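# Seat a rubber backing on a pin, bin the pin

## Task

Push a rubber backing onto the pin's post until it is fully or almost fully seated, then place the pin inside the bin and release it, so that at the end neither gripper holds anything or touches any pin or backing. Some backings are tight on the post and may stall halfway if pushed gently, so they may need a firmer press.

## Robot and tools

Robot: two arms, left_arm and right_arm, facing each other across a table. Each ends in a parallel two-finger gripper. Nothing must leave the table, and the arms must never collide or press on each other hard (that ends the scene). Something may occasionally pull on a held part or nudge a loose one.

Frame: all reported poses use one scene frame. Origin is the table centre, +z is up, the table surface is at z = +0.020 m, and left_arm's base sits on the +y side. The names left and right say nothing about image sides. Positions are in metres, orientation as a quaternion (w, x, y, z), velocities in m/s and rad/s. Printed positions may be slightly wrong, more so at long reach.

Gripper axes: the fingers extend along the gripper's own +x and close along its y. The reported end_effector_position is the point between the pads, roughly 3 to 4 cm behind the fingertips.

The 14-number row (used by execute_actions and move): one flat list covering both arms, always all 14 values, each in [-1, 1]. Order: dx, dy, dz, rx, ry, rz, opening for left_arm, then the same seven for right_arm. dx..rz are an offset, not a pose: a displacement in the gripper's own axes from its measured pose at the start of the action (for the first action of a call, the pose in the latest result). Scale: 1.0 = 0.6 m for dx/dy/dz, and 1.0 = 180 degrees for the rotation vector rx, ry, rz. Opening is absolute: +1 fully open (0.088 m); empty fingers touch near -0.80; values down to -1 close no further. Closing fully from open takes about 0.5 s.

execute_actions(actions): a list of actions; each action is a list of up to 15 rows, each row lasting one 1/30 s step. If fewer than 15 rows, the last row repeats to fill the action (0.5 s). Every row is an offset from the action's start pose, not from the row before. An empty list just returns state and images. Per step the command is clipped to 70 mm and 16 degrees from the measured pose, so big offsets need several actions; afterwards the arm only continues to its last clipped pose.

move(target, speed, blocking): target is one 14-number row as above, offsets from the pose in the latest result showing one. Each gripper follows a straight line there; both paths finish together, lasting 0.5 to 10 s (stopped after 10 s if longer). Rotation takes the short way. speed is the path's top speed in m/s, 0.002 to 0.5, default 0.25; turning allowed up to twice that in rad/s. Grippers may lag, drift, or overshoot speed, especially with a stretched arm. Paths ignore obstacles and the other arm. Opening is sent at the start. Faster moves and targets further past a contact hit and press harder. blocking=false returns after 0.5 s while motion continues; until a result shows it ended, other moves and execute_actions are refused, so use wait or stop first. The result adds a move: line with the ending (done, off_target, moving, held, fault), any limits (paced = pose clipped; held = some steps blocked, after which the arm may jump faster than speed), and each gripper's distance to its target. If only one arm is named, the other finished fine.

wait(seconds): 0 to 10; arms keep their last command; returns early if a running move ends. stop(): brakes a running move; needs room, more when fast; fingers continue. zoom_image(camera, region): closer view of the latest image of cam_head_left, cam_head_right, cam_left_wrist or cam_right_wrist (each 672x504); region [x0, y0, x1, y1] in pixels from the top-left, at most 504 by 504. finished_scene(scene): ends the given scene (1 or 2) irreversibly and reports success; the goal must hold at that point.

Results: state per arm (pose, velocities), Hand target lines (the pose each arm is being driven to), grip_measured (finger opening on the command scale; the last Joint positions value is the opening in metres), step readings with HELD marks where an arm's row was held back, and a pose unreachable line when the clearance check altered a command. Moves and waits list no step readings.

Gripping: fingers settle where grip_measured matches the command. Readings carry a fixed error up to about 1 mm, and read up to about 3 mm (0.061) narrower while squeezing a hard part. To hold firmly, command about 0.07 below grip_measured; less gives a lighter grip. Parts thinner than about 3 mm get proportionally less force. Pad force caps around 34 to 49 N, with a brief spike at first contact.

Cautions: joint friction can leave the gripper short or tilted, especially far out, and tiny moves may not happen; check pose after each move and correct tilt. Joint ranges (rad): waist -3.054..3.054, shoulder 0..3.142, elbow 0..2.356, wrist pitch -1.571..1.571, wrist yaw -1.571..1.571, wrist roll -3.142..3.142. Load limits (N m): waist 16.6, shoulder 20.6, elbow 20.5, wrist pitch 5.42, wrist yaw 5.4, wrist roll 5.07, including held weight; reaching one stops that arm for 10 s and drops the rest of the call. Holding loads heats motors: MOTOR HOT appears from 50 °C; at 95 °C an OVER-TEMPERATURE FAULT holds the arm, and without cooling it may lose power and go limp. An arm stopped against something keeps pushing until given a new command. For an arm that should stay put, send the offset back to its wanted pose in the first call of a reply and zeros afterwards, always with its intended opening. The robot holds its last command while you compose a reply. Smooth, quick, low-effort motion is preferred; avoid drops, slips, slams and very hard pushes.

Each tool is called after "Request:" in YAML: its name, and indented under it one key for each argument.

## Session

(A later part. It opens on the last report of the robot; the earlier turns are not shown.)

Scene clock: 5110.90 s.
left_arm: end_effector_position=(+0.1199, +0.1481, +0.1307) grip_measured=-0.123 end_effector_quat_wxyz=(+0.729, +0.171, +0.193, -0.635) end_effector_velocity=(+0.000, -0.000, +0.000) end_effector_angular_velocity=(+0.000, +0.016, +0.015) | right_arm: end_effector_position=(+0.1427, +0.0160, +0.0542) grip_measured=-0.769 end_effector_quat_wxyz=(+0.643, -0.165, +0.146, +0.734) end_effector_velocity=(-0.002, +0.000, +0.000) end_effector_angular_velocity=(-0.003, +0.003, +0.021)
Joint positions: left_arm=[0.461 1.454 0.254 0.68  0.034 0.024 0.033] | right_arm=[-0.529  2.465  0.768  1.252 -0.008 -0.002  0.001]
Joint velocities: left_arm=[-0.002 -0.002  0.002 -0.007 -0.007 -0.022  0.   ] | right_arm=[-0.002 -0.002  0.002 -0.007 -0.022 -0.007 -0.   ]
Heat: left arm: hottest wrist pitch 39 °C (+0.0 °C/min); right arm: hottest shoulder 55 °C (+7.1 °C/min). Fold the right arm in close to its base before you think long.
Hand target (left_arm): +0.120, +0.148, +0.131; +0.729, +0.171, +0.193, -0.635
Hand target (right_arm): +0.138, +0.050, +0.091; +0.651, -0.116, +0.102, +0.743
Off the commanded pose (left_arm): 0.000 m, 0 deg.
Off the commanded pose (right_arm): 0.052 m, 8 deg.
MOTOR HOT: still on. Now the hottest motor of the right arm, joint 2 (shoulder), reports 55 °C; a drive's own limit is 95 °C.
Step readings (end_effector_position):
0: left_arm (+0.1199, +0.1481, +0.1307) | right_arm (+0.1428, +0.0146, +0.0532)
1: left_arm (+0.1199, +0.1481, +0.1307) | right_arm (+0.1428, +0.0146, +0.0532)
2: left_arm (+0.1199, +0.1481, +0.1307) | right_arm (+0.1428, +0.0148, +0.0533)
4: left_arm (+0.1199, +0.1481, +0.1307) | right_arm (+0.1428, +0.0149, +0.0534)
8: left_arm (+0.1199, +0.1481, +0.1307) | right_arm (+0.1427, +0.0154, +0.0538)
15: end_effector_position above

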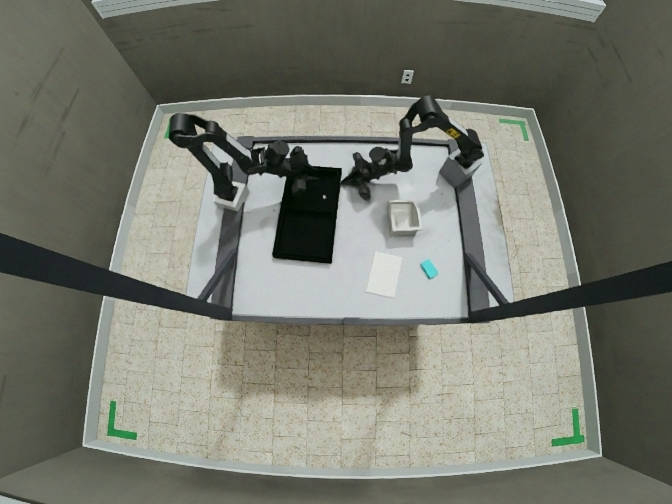

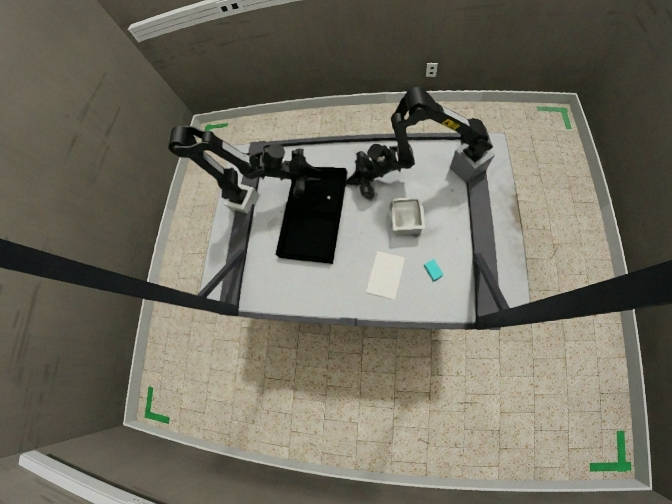

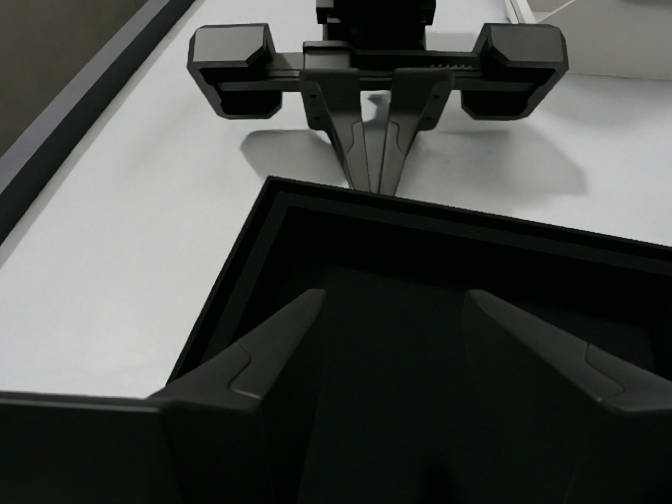

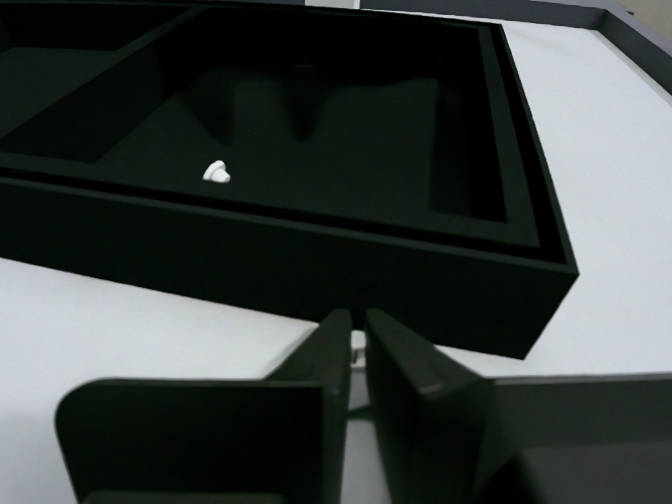

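Request:
execute_actions:
  actions:
    - [[0,0,0,0,0,0,-0.12,0.036,0,0.0806,0,-0.0437,0,-0.83],[0,0,0,0,0,0,-0.12,0.037,0,0.0823,0,-0.0446,0,-0.83],[0,0,0,0,0,0,-0.12,0.038,0,0.084,0,-0.0455,0,-0.83],[0,0,0,0,0,0,-0.12,0.039,0,0.0858,0,-0.0465,0,-0.83],[0,0,0,0,0,0,-0.12,0.04,0,0.0875,0,-0.0474,0,-0.83],[0,0,0,0,0,0,-0.12,0.041,0,0.0893,0,-0.0483,0,-0.83],[0,0,0,0,0,0,-0.12,0.042,0,0.091,0,-0.0493,0,-0.83],[0,0,0,0,0,0,-0.12,0.043,0,0.0928,0,-0.0502,0,-0.83],[0,0,0,0,0,0,-0.12,0.044,0,0.0945,0,-0.0511,0,-0.83],[0,0,0,0,0,0,-0.12,0.045,0,0.0963,0,-0.0521,0,-0.83],[0,0,0,0,0,0,-0.12,0.046,0,0.098,0,-0.053,0,-0.83]]

Scene clock: 5125.63 s.
left_arm: end_effector_position=(+0.1199, +0.1481, +0.1307) grip_measured=-0.123 end_effector_quat_wxyz=(+0.729, +0.171, +0.193, -0.635) end_effector_velocity=(-0.002, +0.001, -0.003) end_effector_angular_velocity=(+0.010, +0.012, -0.005) | right_arm: end_effector_position=(+0.1425, +0.0175, +0.0553) grip_measured=-0.769 end_effector_quat_wxyz=(+0.643, -0.163, +0.144, +0.734) end_effector_velocity=(+0.002, -0.001, -0.001) end_effector_angular_velocity=(-0.006, -0.011, -0.006)
Joint positions: left_arm=[0.461 1.454 0.254 0.68  0.034 0.024 0.033] | right_arm=[-0.529  2.465  0.772  1.253 -0.008 -0.002  0.001]
Joint velocities: left_arm=[-0.002  0.002 -0.002 -0.007  0.007 -0.007 -0.   ] | right_arm=[-0.002 -0.002 -0.002 -0.007  0.007 -0.007 -0.   ]
Heat: left arm: hottest wrist pitch 39 °C (+0.0 °C/min); right arm: hottest wrist pitch 59 °C (+10.0 °C/min). Fold the right arm in close to its base before you think long.
Hand target (left_arm): +0.120, +0.148, +0.131; +0.729, +0.171, +0.193, -0.635
Hand target (right_arm): +0.137, +0.058, +0.100; +0.652, -0.104, +0.092, +0.745
Off the commanded pose (left_arm): 0.000 m, 0 deg.
Off the commanded pose (right_arm): 0.063 m, 9 deg.
MOTOR HOT: still on. Now the hottest motor of the right arm, joint 4 (wrist pitch), reports 59 °C; a drive's own limit is 95 °C.
Step readings (end_effector_position):
0: left_arm (+0.1199, +0.1481, +0.1307) | right_arm (+0.1427, +0.0160, +0.0542)
1: left_arm (+0.1199, +0.1481, +0.1307) | right_arm (+0.1427, +0.0160, +0.0542)
2: left_arm (+0.1199, +0.1481, +0.1307) | right_arm (+0.1426, +0.0161, +0.0543)
4: left_arm (+0.1199, +0.1481, +0.1307) | right_arm (+0.1426, +0.0164, +0.0544)
8: left_arm (+0.1199, +0.1481, +0.1307) | right_arm (+0.1425, +0.0169, +0.0548)
15: end_effector_position above

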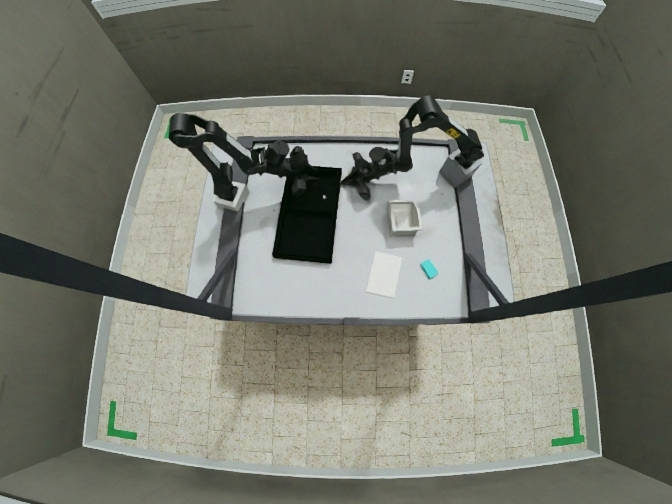

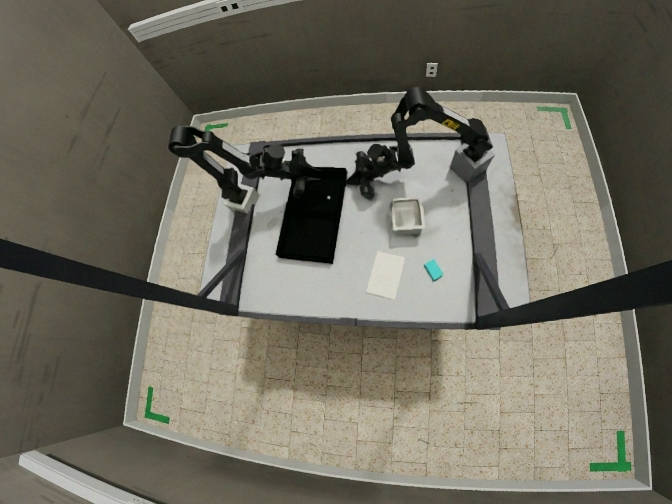

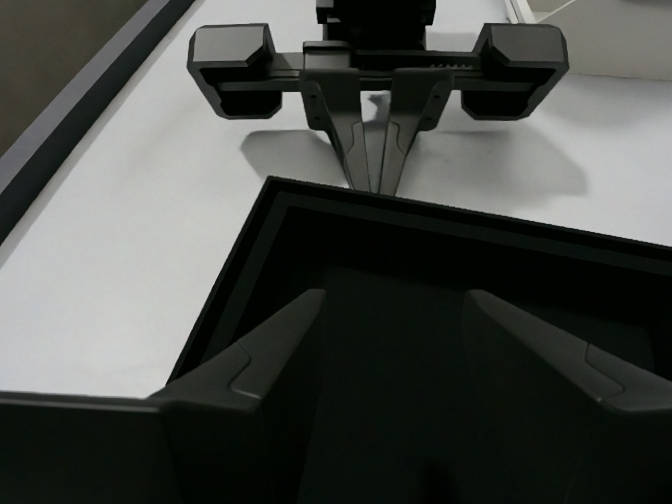

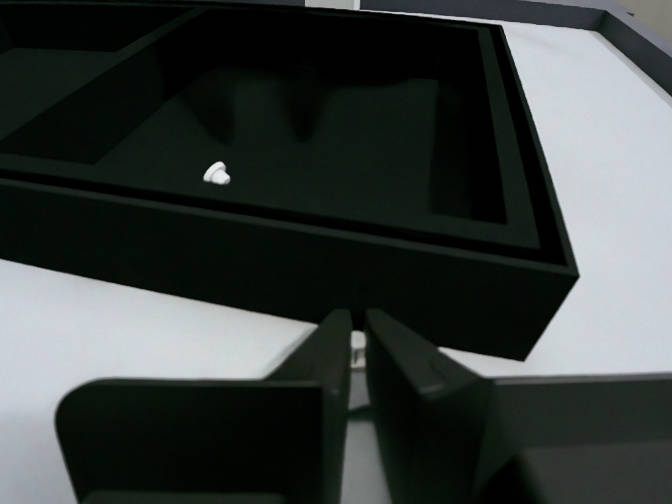

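Request:
zoom_image:
  camera: "cam_right_wrist"
  region: [310, 300, 410, 430]

Region (310, 300, 410, 430) of cam_right_wrist's 672x504 image, scaled by 3.877, with more detail than that image has; it fills the left 388 columns of this view, and the rest is white.

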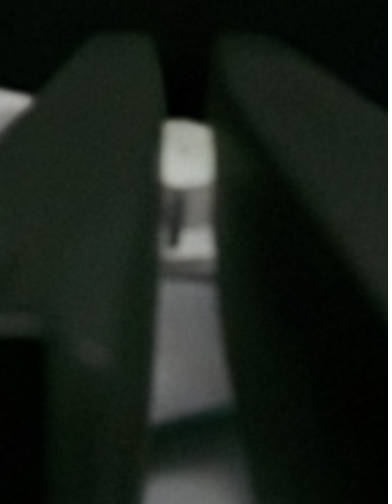

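Request:
execute_actions:
  actions:
    - [[0,0,0,0,0,0,-0.12,0.046,0,0.097,0,-0.0525,0,-0.83],[0,0,0,0,0,0,-0.12,0.047,0,0.0967,0,-0.0524,0,-0.83],[0,0,0,0,0,0,-0.12,0.048,0,0.0964,0,-0.0523,0,-0.83],[0,0,0,0,0,0,-0.12,0.049,0,0.096,0,-0.0522,0,-0.83],[0,0,0,0,0,0,-0.12,0.05,0,0.0957,0,-0.0521,0,-0.83],[0,0,0,0,0,0,-0.12,0.051,0,0.0953,0,-0.052,0,-0.83],[0,0,0,0,0,0,-0.12,0.052,0,0.095,0,-0.0519,0,-0.83],[0,0,0,0,0,0,-0.12,0.053,0,0.0947,0,-0.0517,0,-0.83],[0,0,0,0,0,0,-0.12,0.054,0,0.0943,0,-0.0516,0,-0.83],[0,0,0,0,0,0,-0.12,0.055,0,0.094,0,-0.0515,0,-0.83]]

Scene clock: 5146.37 s.
left_arm: end_effector_position=(+0.1199, +0.1481, +0.1307) grip_measured=-0.123 end_effector_quat_wxyz=(+0.729, +0.171, +0.193, -0.635) end_effector_velocity=(-0.004, +0.001, -0.001) end_effector_angular_velocity=(+0.007, -0.001, -0.017) | right_arm: end_effector_position=(+0.1420, +0.0209, +0.0569) grip_measured=-0.769 end_effector_quat_wxyz=(+0.644, -0.161, +0.142, +0.734) end_effector_velocity=(-0.002, -0.001, -0.001) end_effector_angular_velocity=(-0.007, -0.004, +0.012)
Joint positions: left_arm=[0.461 1.454 0.254 0.68  0.034 0.024 0.033] | right_arm=[-0.529  2.465  0.784  1.248 -0.007 -0.001  0.001]
Joint velocities: left_arm=[-0.007 -0.002 -0.002 -0.007  0.007  0.007  0.   ] | right_arm=[ 0.002 -0.002 -0.002 -0.007 -0.007 -0.007 -0.   ]
Heat: left arm: hottest wrist pitch 39 °C (+0.0 °C/min); right arm: hottest wrist pitch 66 °C (+15.2 °C/min). Fold the right arm in close to its base before you think long.
Hand target (left_arm): +0.120, +0.148, +0.131; +0.729, +0.171, +0.193, -0.635
Hand target (right_arm): +0.136, +0.063, +0.097; +0.652, -0.104, +0.092, +0.745
Off the commanded pose (left_arm): 0.000 m, 0 deg.
Off the commanded pose (right_arm): 0.062 m, 9 deg.
MOTOR HOT: still on. Now the hottest motor of the right arm, joint 4 (wrist pitch), reports 66 °C; a drive's own limit is 95 °C.
Step readings (end_effector_position):
0: left_arm (+0.1199, +0.1481, +0.1307) | right_arm (+0.1425, +0.0175, +0.0553)
1: left_arm (+0.1199, +0.1481, +0.1307) | right_arm (+0.1425, +0.0175, +0.0553)
2: left_arm (+0.1199, +0.1481, +0.1307) | right_arm (+0.1424, +0.0176, +0.0554)
4: left_arm (+0.1199, +0.1481, +0.1307) | right_arm (+0.1424, +0.0200, +0.0566)
8: left_arm (+0.1199, +0.1481, +0.1307) | right_arm (+0.1421, +0.0207, +0.0570)
15: end_effector_position above

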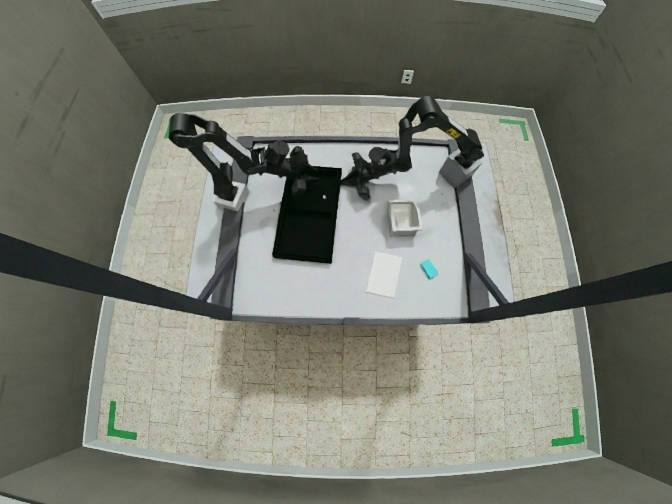

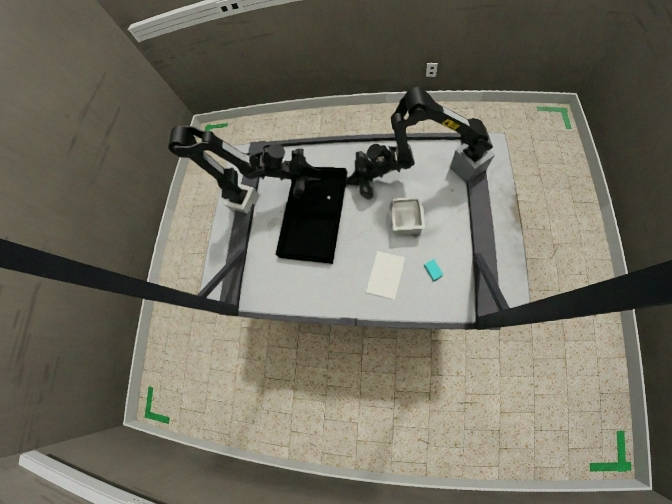

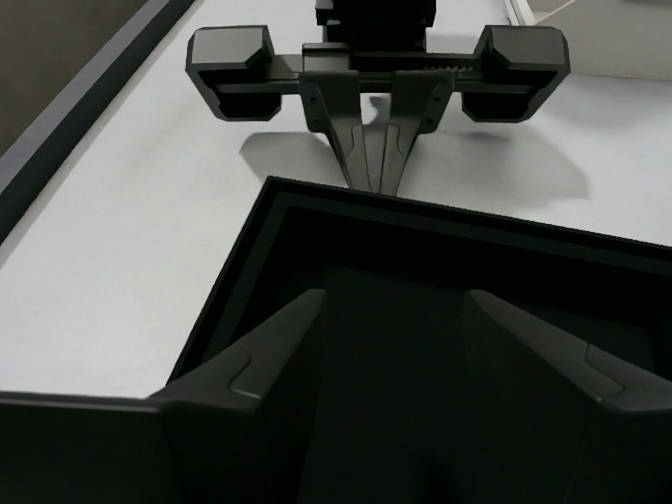

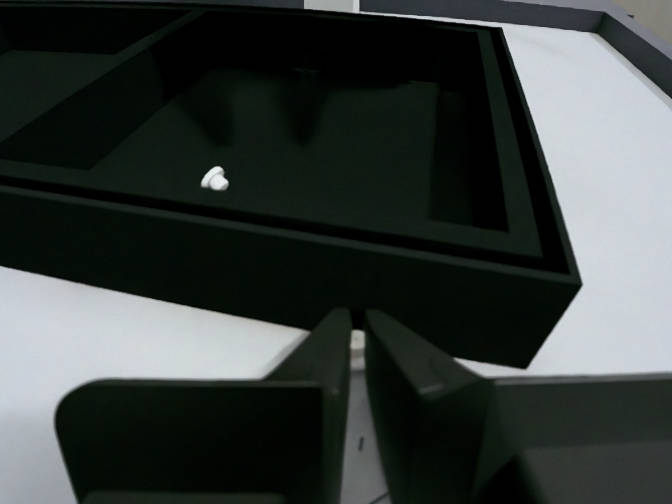

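Request:
execute_actions:
  actions:
    - [[0,0,0,0,0,0,-0.12,0.048,0,0.082,0,-0.045,0,-0.83],[0,0,0,0,0,0,-0.12,0.044,0,0.075,0,-0.041,0,-0.83],[0,0,0,0,0,0,-0.12,0.04,0,0.068,0,-0.037,0,-0.83],[0,0,0,0,0,0,-0.12,0.036,0,0.061,0,-0.0335,0,-0.83],[0,0,0,0,0,0,-0.12,0.032,0,0.054,0,-0.03,0,-0.83],[0,0,0,0,0,0,-0.12,0.028,0,0.047,0,-0.026,0,-0.83],[0,0,0,0,0,0,-0.12,0.024,0,0.04,0,-0.022,0,-0.83],[0,0,0,0,0,0,-0.12,0.02,0,0.033,0,-0.018,0,-0.83],[0,0,0,0,0,0,-0.12,0.016,0,0.026,0,-0.0145,0,-0.83],[0,0,0,0,0,0,-0.12,0.012,0,0.019,0,-0.011,0,-0.83],[0,0,0,0,0,0,-0.12,0.008,0,0.012,0,-0.007,0,-0.83],[0,0,0,0,0,0,-0.12,0.004,0,0.006,0,-0.0035,0,-0.83],[0,0,0,0,0,0,-0.12,0,0,0,0,0,0,-0.83],[0,0,0,0,0,0,-0.12,-0.004,0,-0.004,0,0.002,0,-0.83],[0,0,0,0,0,0,-0.12,-0.008,0,-0.008,0,0.004,0,-0.83]]
    - [[0,0,0,0,0,0,-0.12,-0.004,0,-0.002,0,0,0,-0.79]]

Scene clock: 5159.33 s.
left_arm: end_effector_position=(+0.1199, +0.1481, +0.1307) grip_measured=-0.123 end_effector_quat_wxyz=(+0.729, +0.171, +0.193, -0.635) end_effector_velocity=(-0.000, +0.003, -0.004) end_effector_angular_velocity=(+0.021, +0.007, +0.008) | right_arm: end_effector_position=(+0.1430, +0.0125, +0.0514) grip_measured=-0.769 end_effector_quat_wxyz=(+0.642, -0.170, +0.150, +0.732) end_effector_velocity=(+0.000, -0.003, -0.004) end_effector_angular_velocity=(-0.021, -0.006, +0.007)
Joint positions: left_arm=[0.461 1.454 0.254 0.68  0.034 0.024 0.033] | right_arm=[-0.528  2.465  0.759  1.248 -0.006 -0.001  0.001]
Joint velocities: left_arm=[-0.002 -0.002 -0.002 -0.022 -0.007 -0.007 -0.   ] | right_arm=[-0.002 -0.002 -0.002 -0.022 -0.007 -0.007 -0.   ]
Heat: left arm: hottest wrist pitch 39 °C (+0.0 °C/min); right arm: hottest wrist pitch 68 °C (+15.0 °C/min). Fold the right arm in close to its base before you think long.
Hand target (left_arm): +0.120, +0.148, +0.131; +0.729, +0.171, +0.193, -0.635
Hand target (right_arm): +0.143, +0.011, +0.052; +0.642, -0.170, +0.150, +0.732
Off the commanded pose (left_arm): 0.000 m, 0 deg.
Off the commanded pose (right_arm): 0.001 m, 0 deg.
MOTOR HOT: still on. Now the hottest motor of the right arm, joint 4 (wrist pitch), reports 68 °C; a drive's own limit is 95 °C.
Step readings (end_effector_position; steps 1 to 15: 1st action; 16 to 30: 2nd action):
0: left_arm (+0.1199, +0.1481, +0.1307) | right_arm (+0.1420, +0.0209, +0.0569)
1: left_arm (+0.1199, +0.1481, +0.1307) | right_arm (+0.1420, +0.0209, +0.0568)
2: left_arm (+0.1199, +0.1481, +0.1307) | right_arm (+0.1421, +0.0208, +0.0565)
4: left_arm (+0.1199, +0.1481, +0.1307) | right_arm (+0.1421, +0.0206, +0.0562)
8: left_arm (+0.1199, +0.1481, +0.1307) | right_arm (+0.1423, +0.0190, +0.0548)
15: left_arm (+0.1199, +0.1481, +0.1307) | right_arm (+0.1428, +0.0141, +0.0516)
16: left_arm (+0.1199, +0.1481, +0.1307) | right_arm (+0.1428, +0.0135, +0.0513)
17: left_arm (+0.1199, +0.1481, +0.1307) | right_arm (+0.1429, +0.0132, +0.0513)
19: left_arm (+0.1199, +0.1481, +0.1307) | right_arm (+0.1429, +0.0129, +0.0513)
23: left_arm (+0.1199, +0.1481, +0.1307) | right_arm (+0.1430, +0.0126, +0.0514)
30: end_effector_position above

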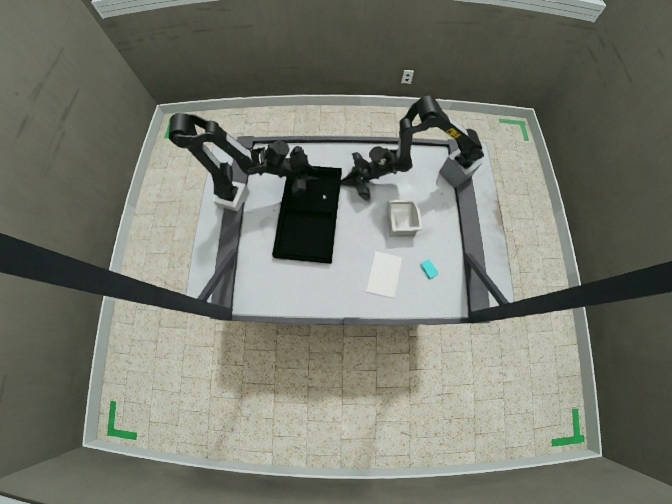

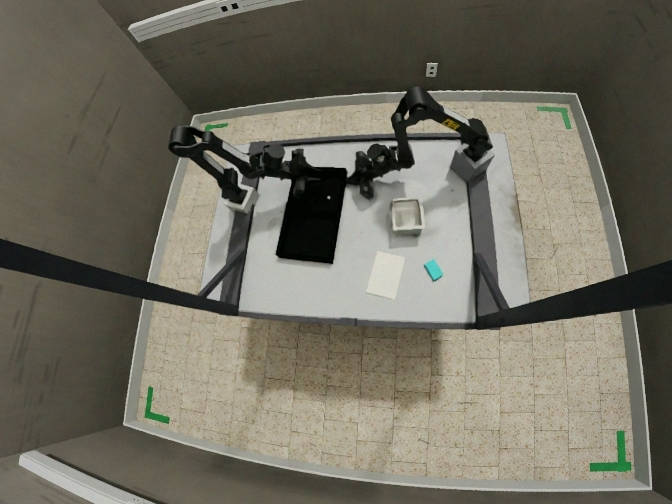

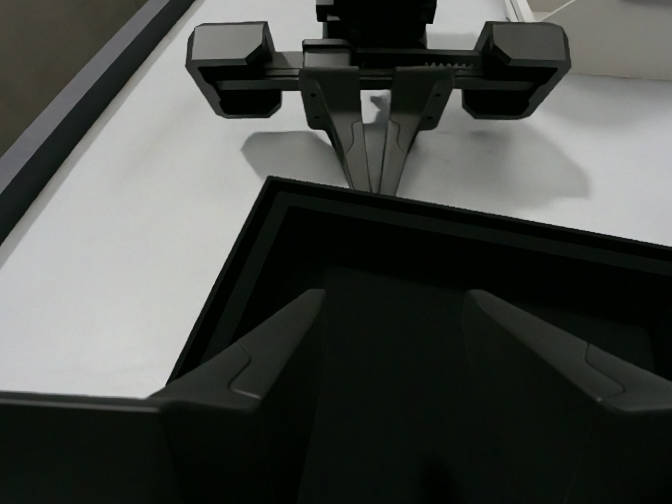

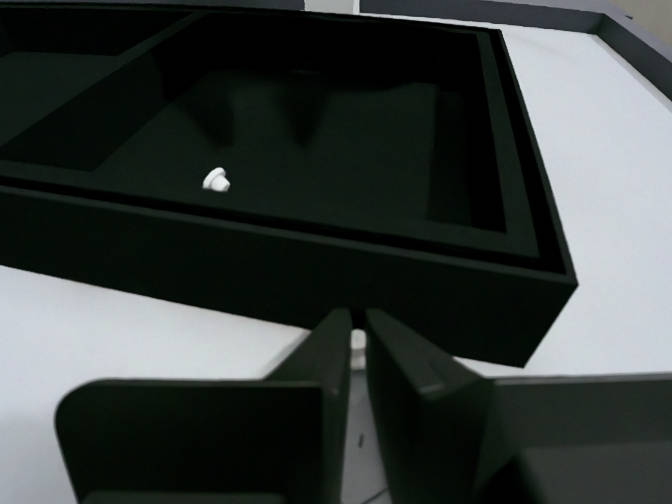

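Request:
zoom_image:
  camera: "cam_right_wrist"
  region: [290, 304, 430, 504]

Region (290, 304, 430, 504) of cam_right_wrist's 672x504 image, scaled by 2.520, with more detail than that image has; it fills the left 353 columns of this view, and the rest is white.

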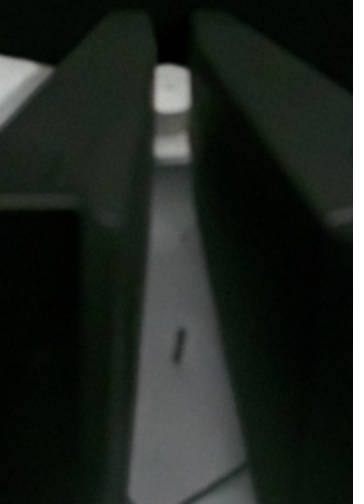

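Request:
execute_actions:
  actions:
    - [[0,0,0,0,0,0,-0.12,0,0,-0.0018,0,0.0015,0,-0.79],[0,0,0,0,0,0,-0.12,0,0,-0.0035,0,0.003,0,-0.79],[0,0,0,0,0,0,-0.12,0,0,-0.0053,0,0.0045,0,-0.79],[0,0,0,0,0,0,-0.12,0,0,-0.007,0,0.006,0,-0.79]]

Request:
move:
  target: [0,0,0,0,0,0,-0.12,-0.0845,0,-0.047,0,0,0,-0.79]
  speed: 0.03

Scene clock: 5225.73 s.
left_arm: end_effector_position=(+0.1199, +0.1481, +0.1307) grip_measured=-0.123 end_effector_quat_wxyz=(+0.729, +0.171, +0.193, -0.635) end_effector_velocity=(-0.002, +0.001, +0.000) end_effector_angular_velocity=(+0.003, -0.002, -0.012) | right_arm: end_effector_position=(+0.1432, +0.0111, +0.0485) grip_measured=-0.769 end_effector_quat_wxyz=(+0.641, -0.175, +0.155, +0.731) end_effector_velocity=(+0.001, -0.005, -0.007) end_effector_angular_velocity=(-0.031, -0.007, +0.007)
Joint positions: left_arm=[0.461 1.454 0.254 0.68  0.034 0.024 0.033] | right_arm=[-0.528  2.465  0.759  1.234 -0.006 -0.001  0.001]
Joint velocities: left_arm=[-0.002 -0.007 -0.002 -0.007  0.007  0.007 -0.   ] | right_arm=[-0.002  0.002 -0.007 -0.022 -0.007 -0.007 -0.   ]
Heat: left arm: hottest wrist pitch 39 °C (+0.0 °C/min); right arm: hottest wrist pitch 53 °C (-12.1 °C/min). Fold the right arm in close to its base before you think long.
Hand target (left_arm): +0.120, +0.148, +0.131; +0.729, +0.171, +0.193, -0.635
Hand target (right_arm): +0.143, +0.011, +0.048; +0.641, -0.177, +0.156, +0.731
Off the commanded pose (left_arm): 0.000 m, 0 deg.
Off the commanded pose (right_arm): 0.001 m, 0 deg.
MOTOR HOT: still on. Now the hottest motor of the right arm, joint 4 (wrist pitch), reports 53 °C; a drive's own limit is 95 °C.
Step readings (end_effector_position):
0: left_arm (+0.1199, +0.1481, +0.1307) | right_arm (+0.1430, +0.0125, +0.0514)
1: left_arm (+0.1199, +0.1481, +0.1307) | right_arm (+0.1430, +0.0125, +0.0514)
2: left_arm (+0.1199, +0.1481, +0.1307) | right_arm (+0.1430, +0.0125, +0.0514)
4: left_arm (+0.1199, +0.1481, +0.1307) | right_arm (+0.1430, +0.0121, +0.0507)
8: left_arm (+0.1199, +0.1481, +0.1307) | right_arm (+0.1431, +0.0112, +0.0489)
15: end_effector_position above

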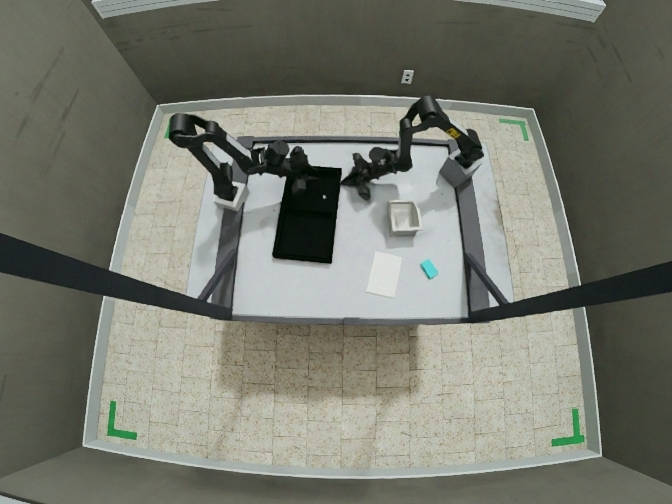

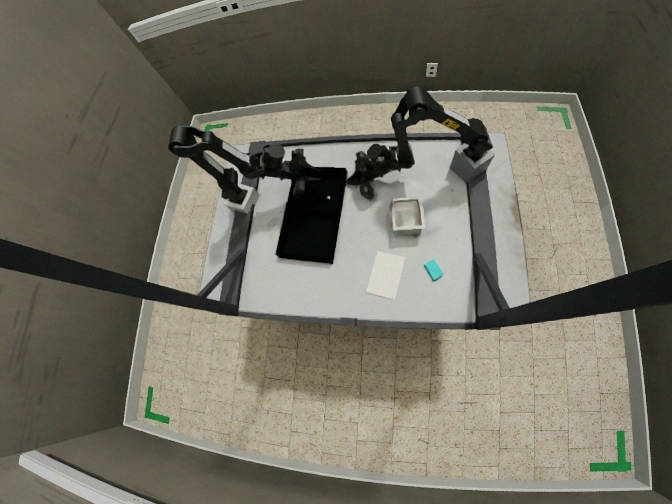

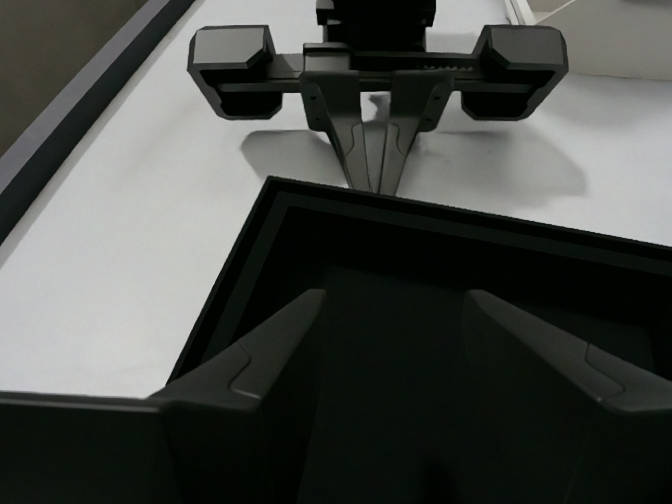

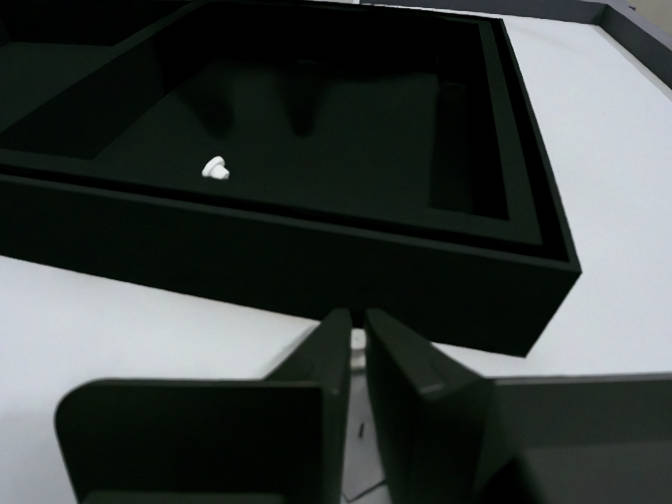

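Scene clock: 5227.97 s.
left_arm: end_effector_position=(+0.1199, +0.1481, +0.1307) grip_measured=-0.123 end_effector_quat_wxyz=(+0.729, +0.171, +0.193, -0.635) end_effector_velocity=(-0.002, +0.003, -0.003) end_effector_angular_velocity=(+0.010, +0.012, -0.005) | right_arm: end_effector_position=(+0.1500, -0.0432, +0.0503) grip_measured=-0.769 end_effector_quat_wxyz=(+0.642, -0.171, +0.151, +0.732) end_effector_velocity=(-0.002, -0.003, +0.000) end_effector_angular_velocity=(-0.002, -0.004, +0.012)
Joint positions: left_arm=[0.461 1.454 0.254 0.68  0.034 0.024 0.033] | right_arm=[-0.528  2.47   0.539  1.471 -0.006 -0.001  0.001]
Joint velocities: left_arm=[-0.002 -0.002 -0.007 -0.007  0.007 -0.007 -0.   ] | right_arm=[ 0.002 -0.002 -0.012  0.007 -0.007 -0.007 -0.   ]
Heat: left arm: hottest wrist pitch 39 °C (+0.0 °C/min); right arm: hottest wrist pitch 53 °C (-12.1 °C/min). Fold the right arm in close to its base before you think long.
Hand target (left_arm): +0.120, +0.148, +0.131; +0.729, +0.171, +0.193, -0.635
Hand target (right_arm): +0.151, -0.046, +0.046; +0.641, -0.175, +0.155, +0.731
Off the commanded pose (left_arm): 0.000 m, 0 deg.
Off the commanded pose (right_arm): 0.005 m, 1 deg.
MOTOR HOT: still on. Now the hottest motor of the right arm, joint 4 (wrist pitch), reports 53 °C; a drive's own limit is 95 °C.
move: done

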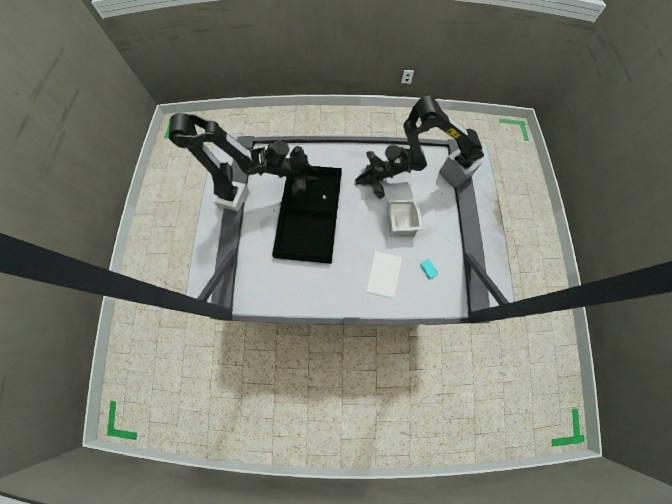

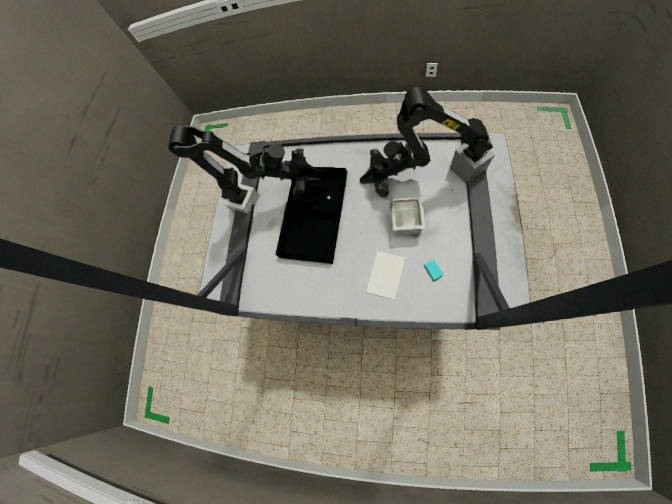

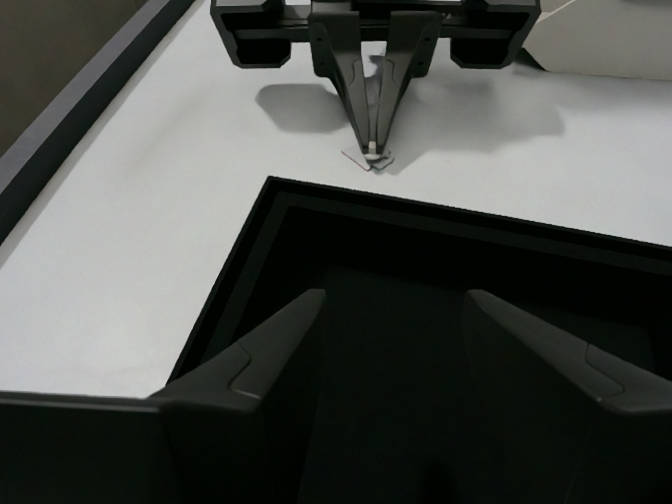

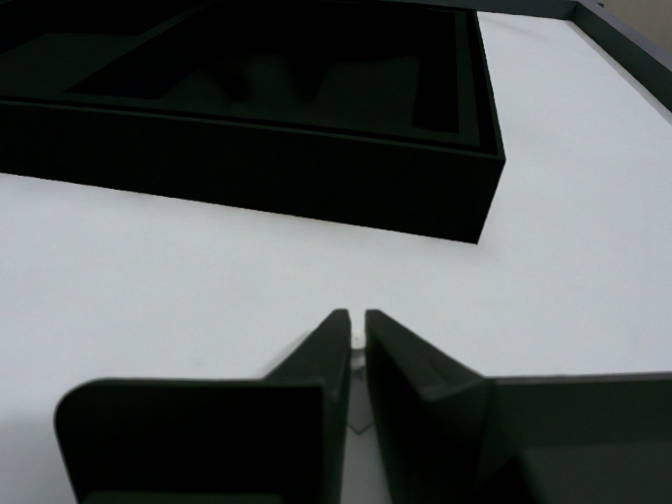

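Request:
zoom_image:
  camera: "cam_right_wrist"
  region: [310, 300, 410, 450]

Request:
zoom_image:
  camera: "cam_left_wrist"
  region: [320, 110, 420, 190]

Region (310, 300, 410, 450) of cam_right_wrist's 672x504 image, scaled by 3.360, with more detail than that image has.

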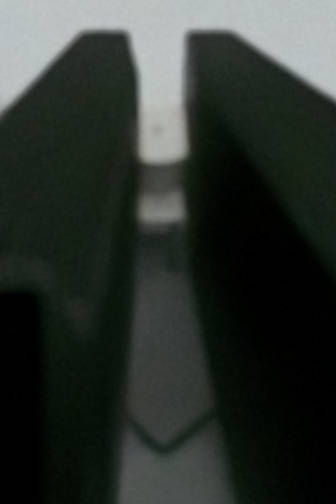

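Region (320, 110, 420, 190) of cam_left_wrist's 672x504 image, scaled by 5.040, with more detail than that image has; it fills the top 403 rows of this view, and the rest is white.

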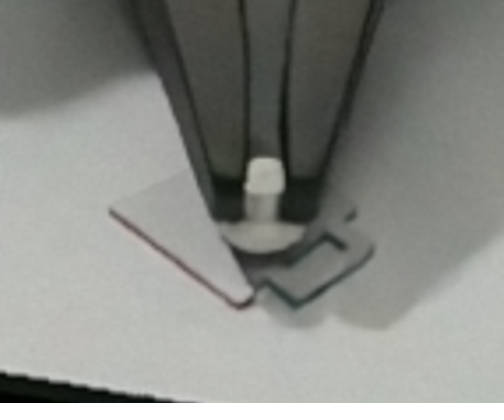

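Request:
move:
  target: [0,0,0,0,0,0,-0.12,0.0418,0,0.0207,0,0,0,-0.79]
  speed: 0.03

Scene clock: 5245.60 s.
left_arm: end_effector_position=(+0.1199, +0.1481, +0.1307) grip_measured=-0.123 end_effector_quat_wxyz=(+0.729, +0.171, +0.193, -0.635) end_effector_velocity=(+0.004, +0.004, -0.004) end_effector_angular_velocity=(+0.024, -0.013, +0.018) | right_arm: end_effector_position=(+0.1468, -0.0178, +0.0477) grip_measured=-0.769 end_effector_quat_wxyz=(+0.641, -0.173, +0.153, +0.732) end_effector_velocity=(-0.004, -0.002, -0.005) end_effector_angular_velocity=(-0.024, +0.014, +0.019)
Joint positions: left_arm=[0.461 1.454 0.254 0.68  0.034 0.024 0.033] | right_arm=[-0.528  2.467  0.642  1.358 -0.006 -0.001  0.001]
Joint velocities: left_arm=[ 0.002 -0.002 -0.002 -0.022 -0.022  0.007 -0.   ] | right_arm=[ 0.002  0.002  0.002 -0.022 -0.022  0.007  0.   ]
Heat: left arm: hottest wrist pitch 39 °C (+0.0 °C/min); right arm: hottest wrist pitch 51 °C (-8.1 °C/min). Fold the right arm in close to its base before you think long.
Hand target (left_arm): +0.120, +0.148, +0.131; +0.729, +0.171, +0.193, -0.635
Hand target (right_arm): +0.146, -0.015, +0.051; +0.642, -0.171, +0.151, +0.732
Off the commanded pose (left_arm): 0.000 m, 0 deg.
Off the commanded pose (right_arm): 0.004 m, 0 deg.
MOTOR HOT: still on. Now the hottest motor of the right arm, joint 4 (wrist pitch), reports 51 °C; a drive's own limit is 95 °C.
move: done

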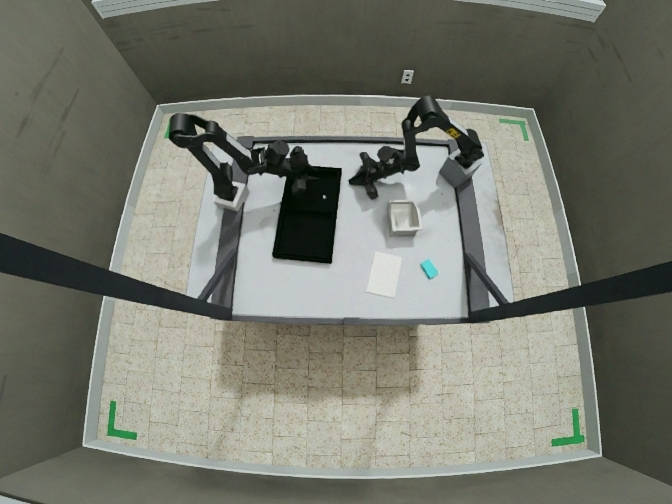

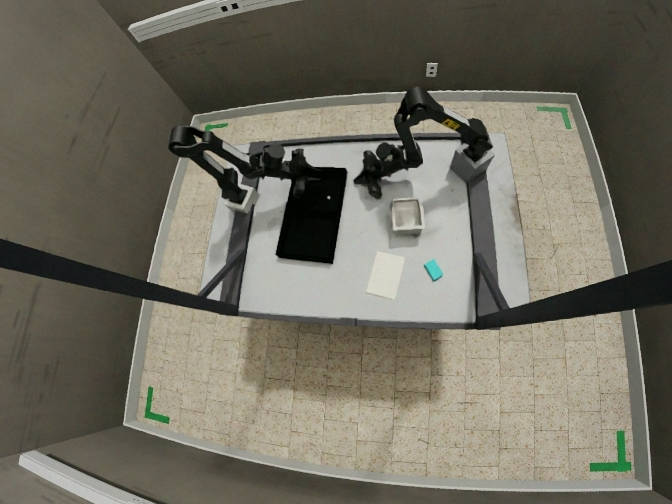

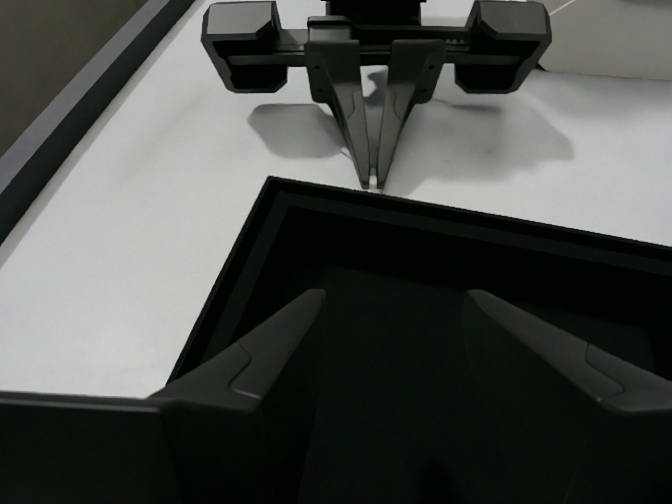

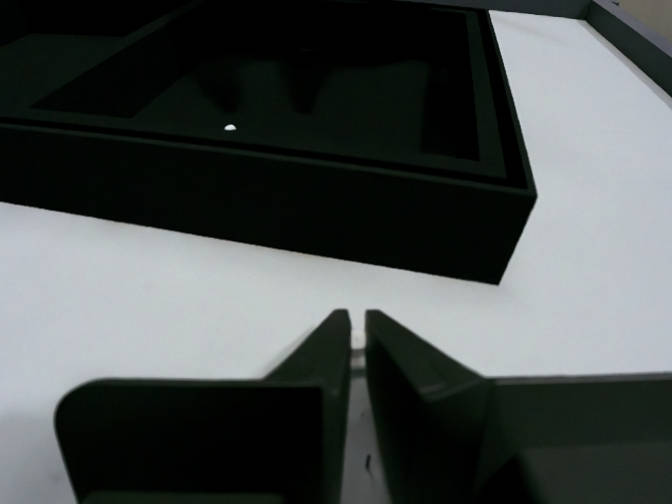

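Request:
execute_actions:
  actions: []

Scene clock: 5266.90 s.
left_arm: end_effector_position=(+0.1199, +0.1481, +0.1307) grip_measured=-0.123 end_effector_quat_wxyz=(+0.729, +0.171, +0.193, -0.635) end_effector_velocity=(+0.000, -0.000, +0.003) end_effector_angular_velocity=(-0.012, +0.001, +0.008) | right_arm: end_effector_position=(+0.1468, -0.0177, +0.0477) grip_measured=-0.769 end_effector_quat_wxyz=(+0.641, -0.173, +0.153, +0.732) end_effector_velocity=(-0.000, +0.001, +0.002) end_effector_angular_velocity=(+0.001, +0.010, +0.001)
Joint positions: left_arm=[0.461 1.454 0.254 0.68  0.034 0.024 0.033] | right_arm=[-0.528  2.467  0.642  1.358 -0.006 -0.001  0.001]
Joint velocities: left_arm=[-0.002 -0.007 -0.002  0.007 -0.007 -0.007 -0.   ] | right_arm=[-0.002 -0.007  0.002 -0.007 -0.007  0.007 -0.   ]
Heat: left arm: hottest wrist pitch 39 °C (+0.0 °C/min); right arm: hottest shoulder 49 °C (-6.0 °C/min). Fold the right arm in close to its base before you think long.
Hand target (left_arm): +0.120, +0.148, +0.131; +0.729, +0.171, +0.193, -0.635
Hand target (right_arm): +0.146, -0.015, +0.051; +0.642, -0.171, +0.151, +0.732
Off the commanded pose (left_arm): 0.000 m, 0 deg.
Off the commanded pose (right_arm): 0.003 m, 0 deg.
MOTOR HOT: still on. Now the hottest motor of the right arm, joint 2 (shoulder), reports 49 °C; a drive's own limit is 95 °C.

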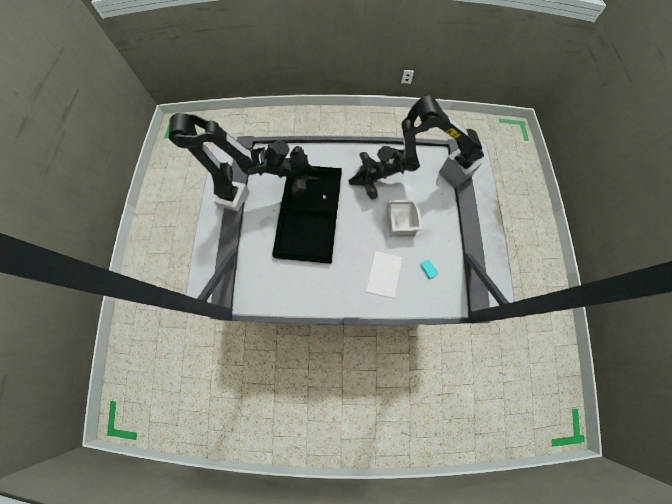

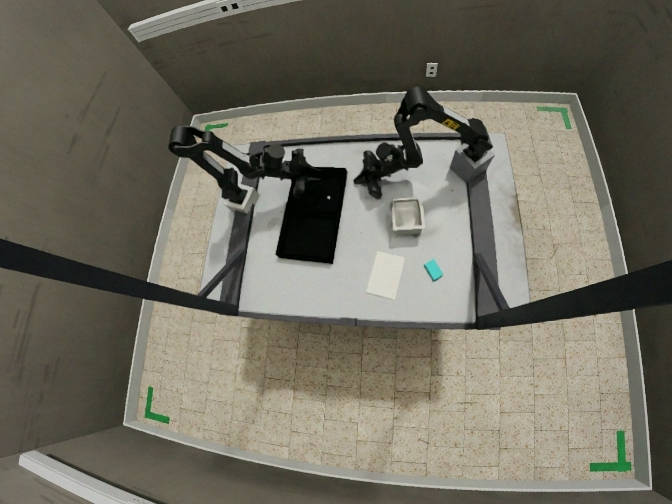

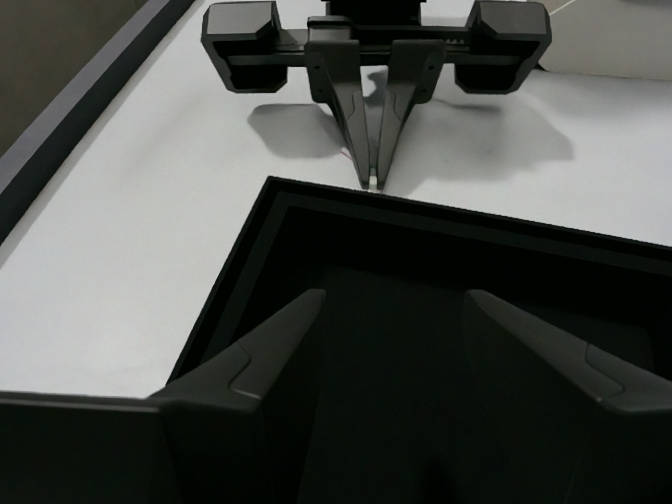

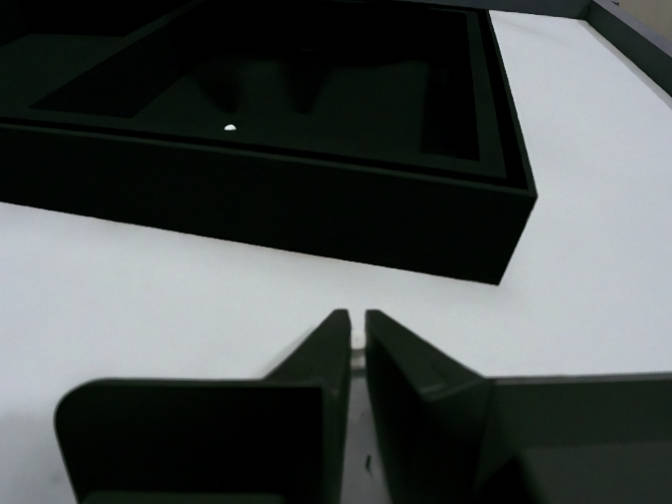

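Request:
zoom_image:
  camera: "cam_left_wrist"
  region: [300, 60, 460, 200]

Request:
zoom_image:
  camera: "cam_right_wrist"
  region: [280, 290, 440, 504]

Region (300, 60, 460, 200) of cam_left_wrist's 672x504 image, scaled by 3.150, with more detail than that image has; it fills the top 441 rows of this view, and the rest is white.

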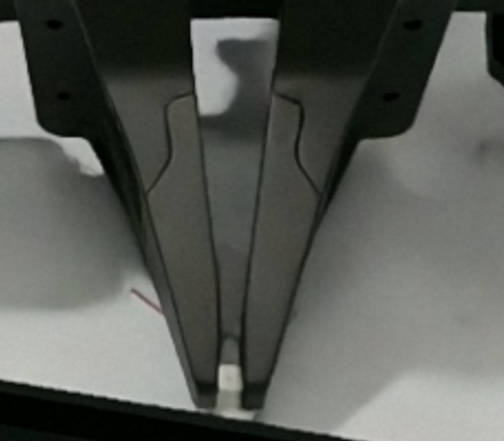

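Region (280, 290, 440, 504) of cam_right_wrist's 672x504 image, scaled by 2.355, with more detail than that image has; it fills the left 377 columns of this view, and the rest is white.

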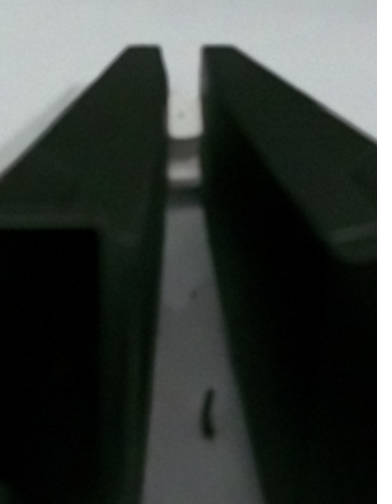

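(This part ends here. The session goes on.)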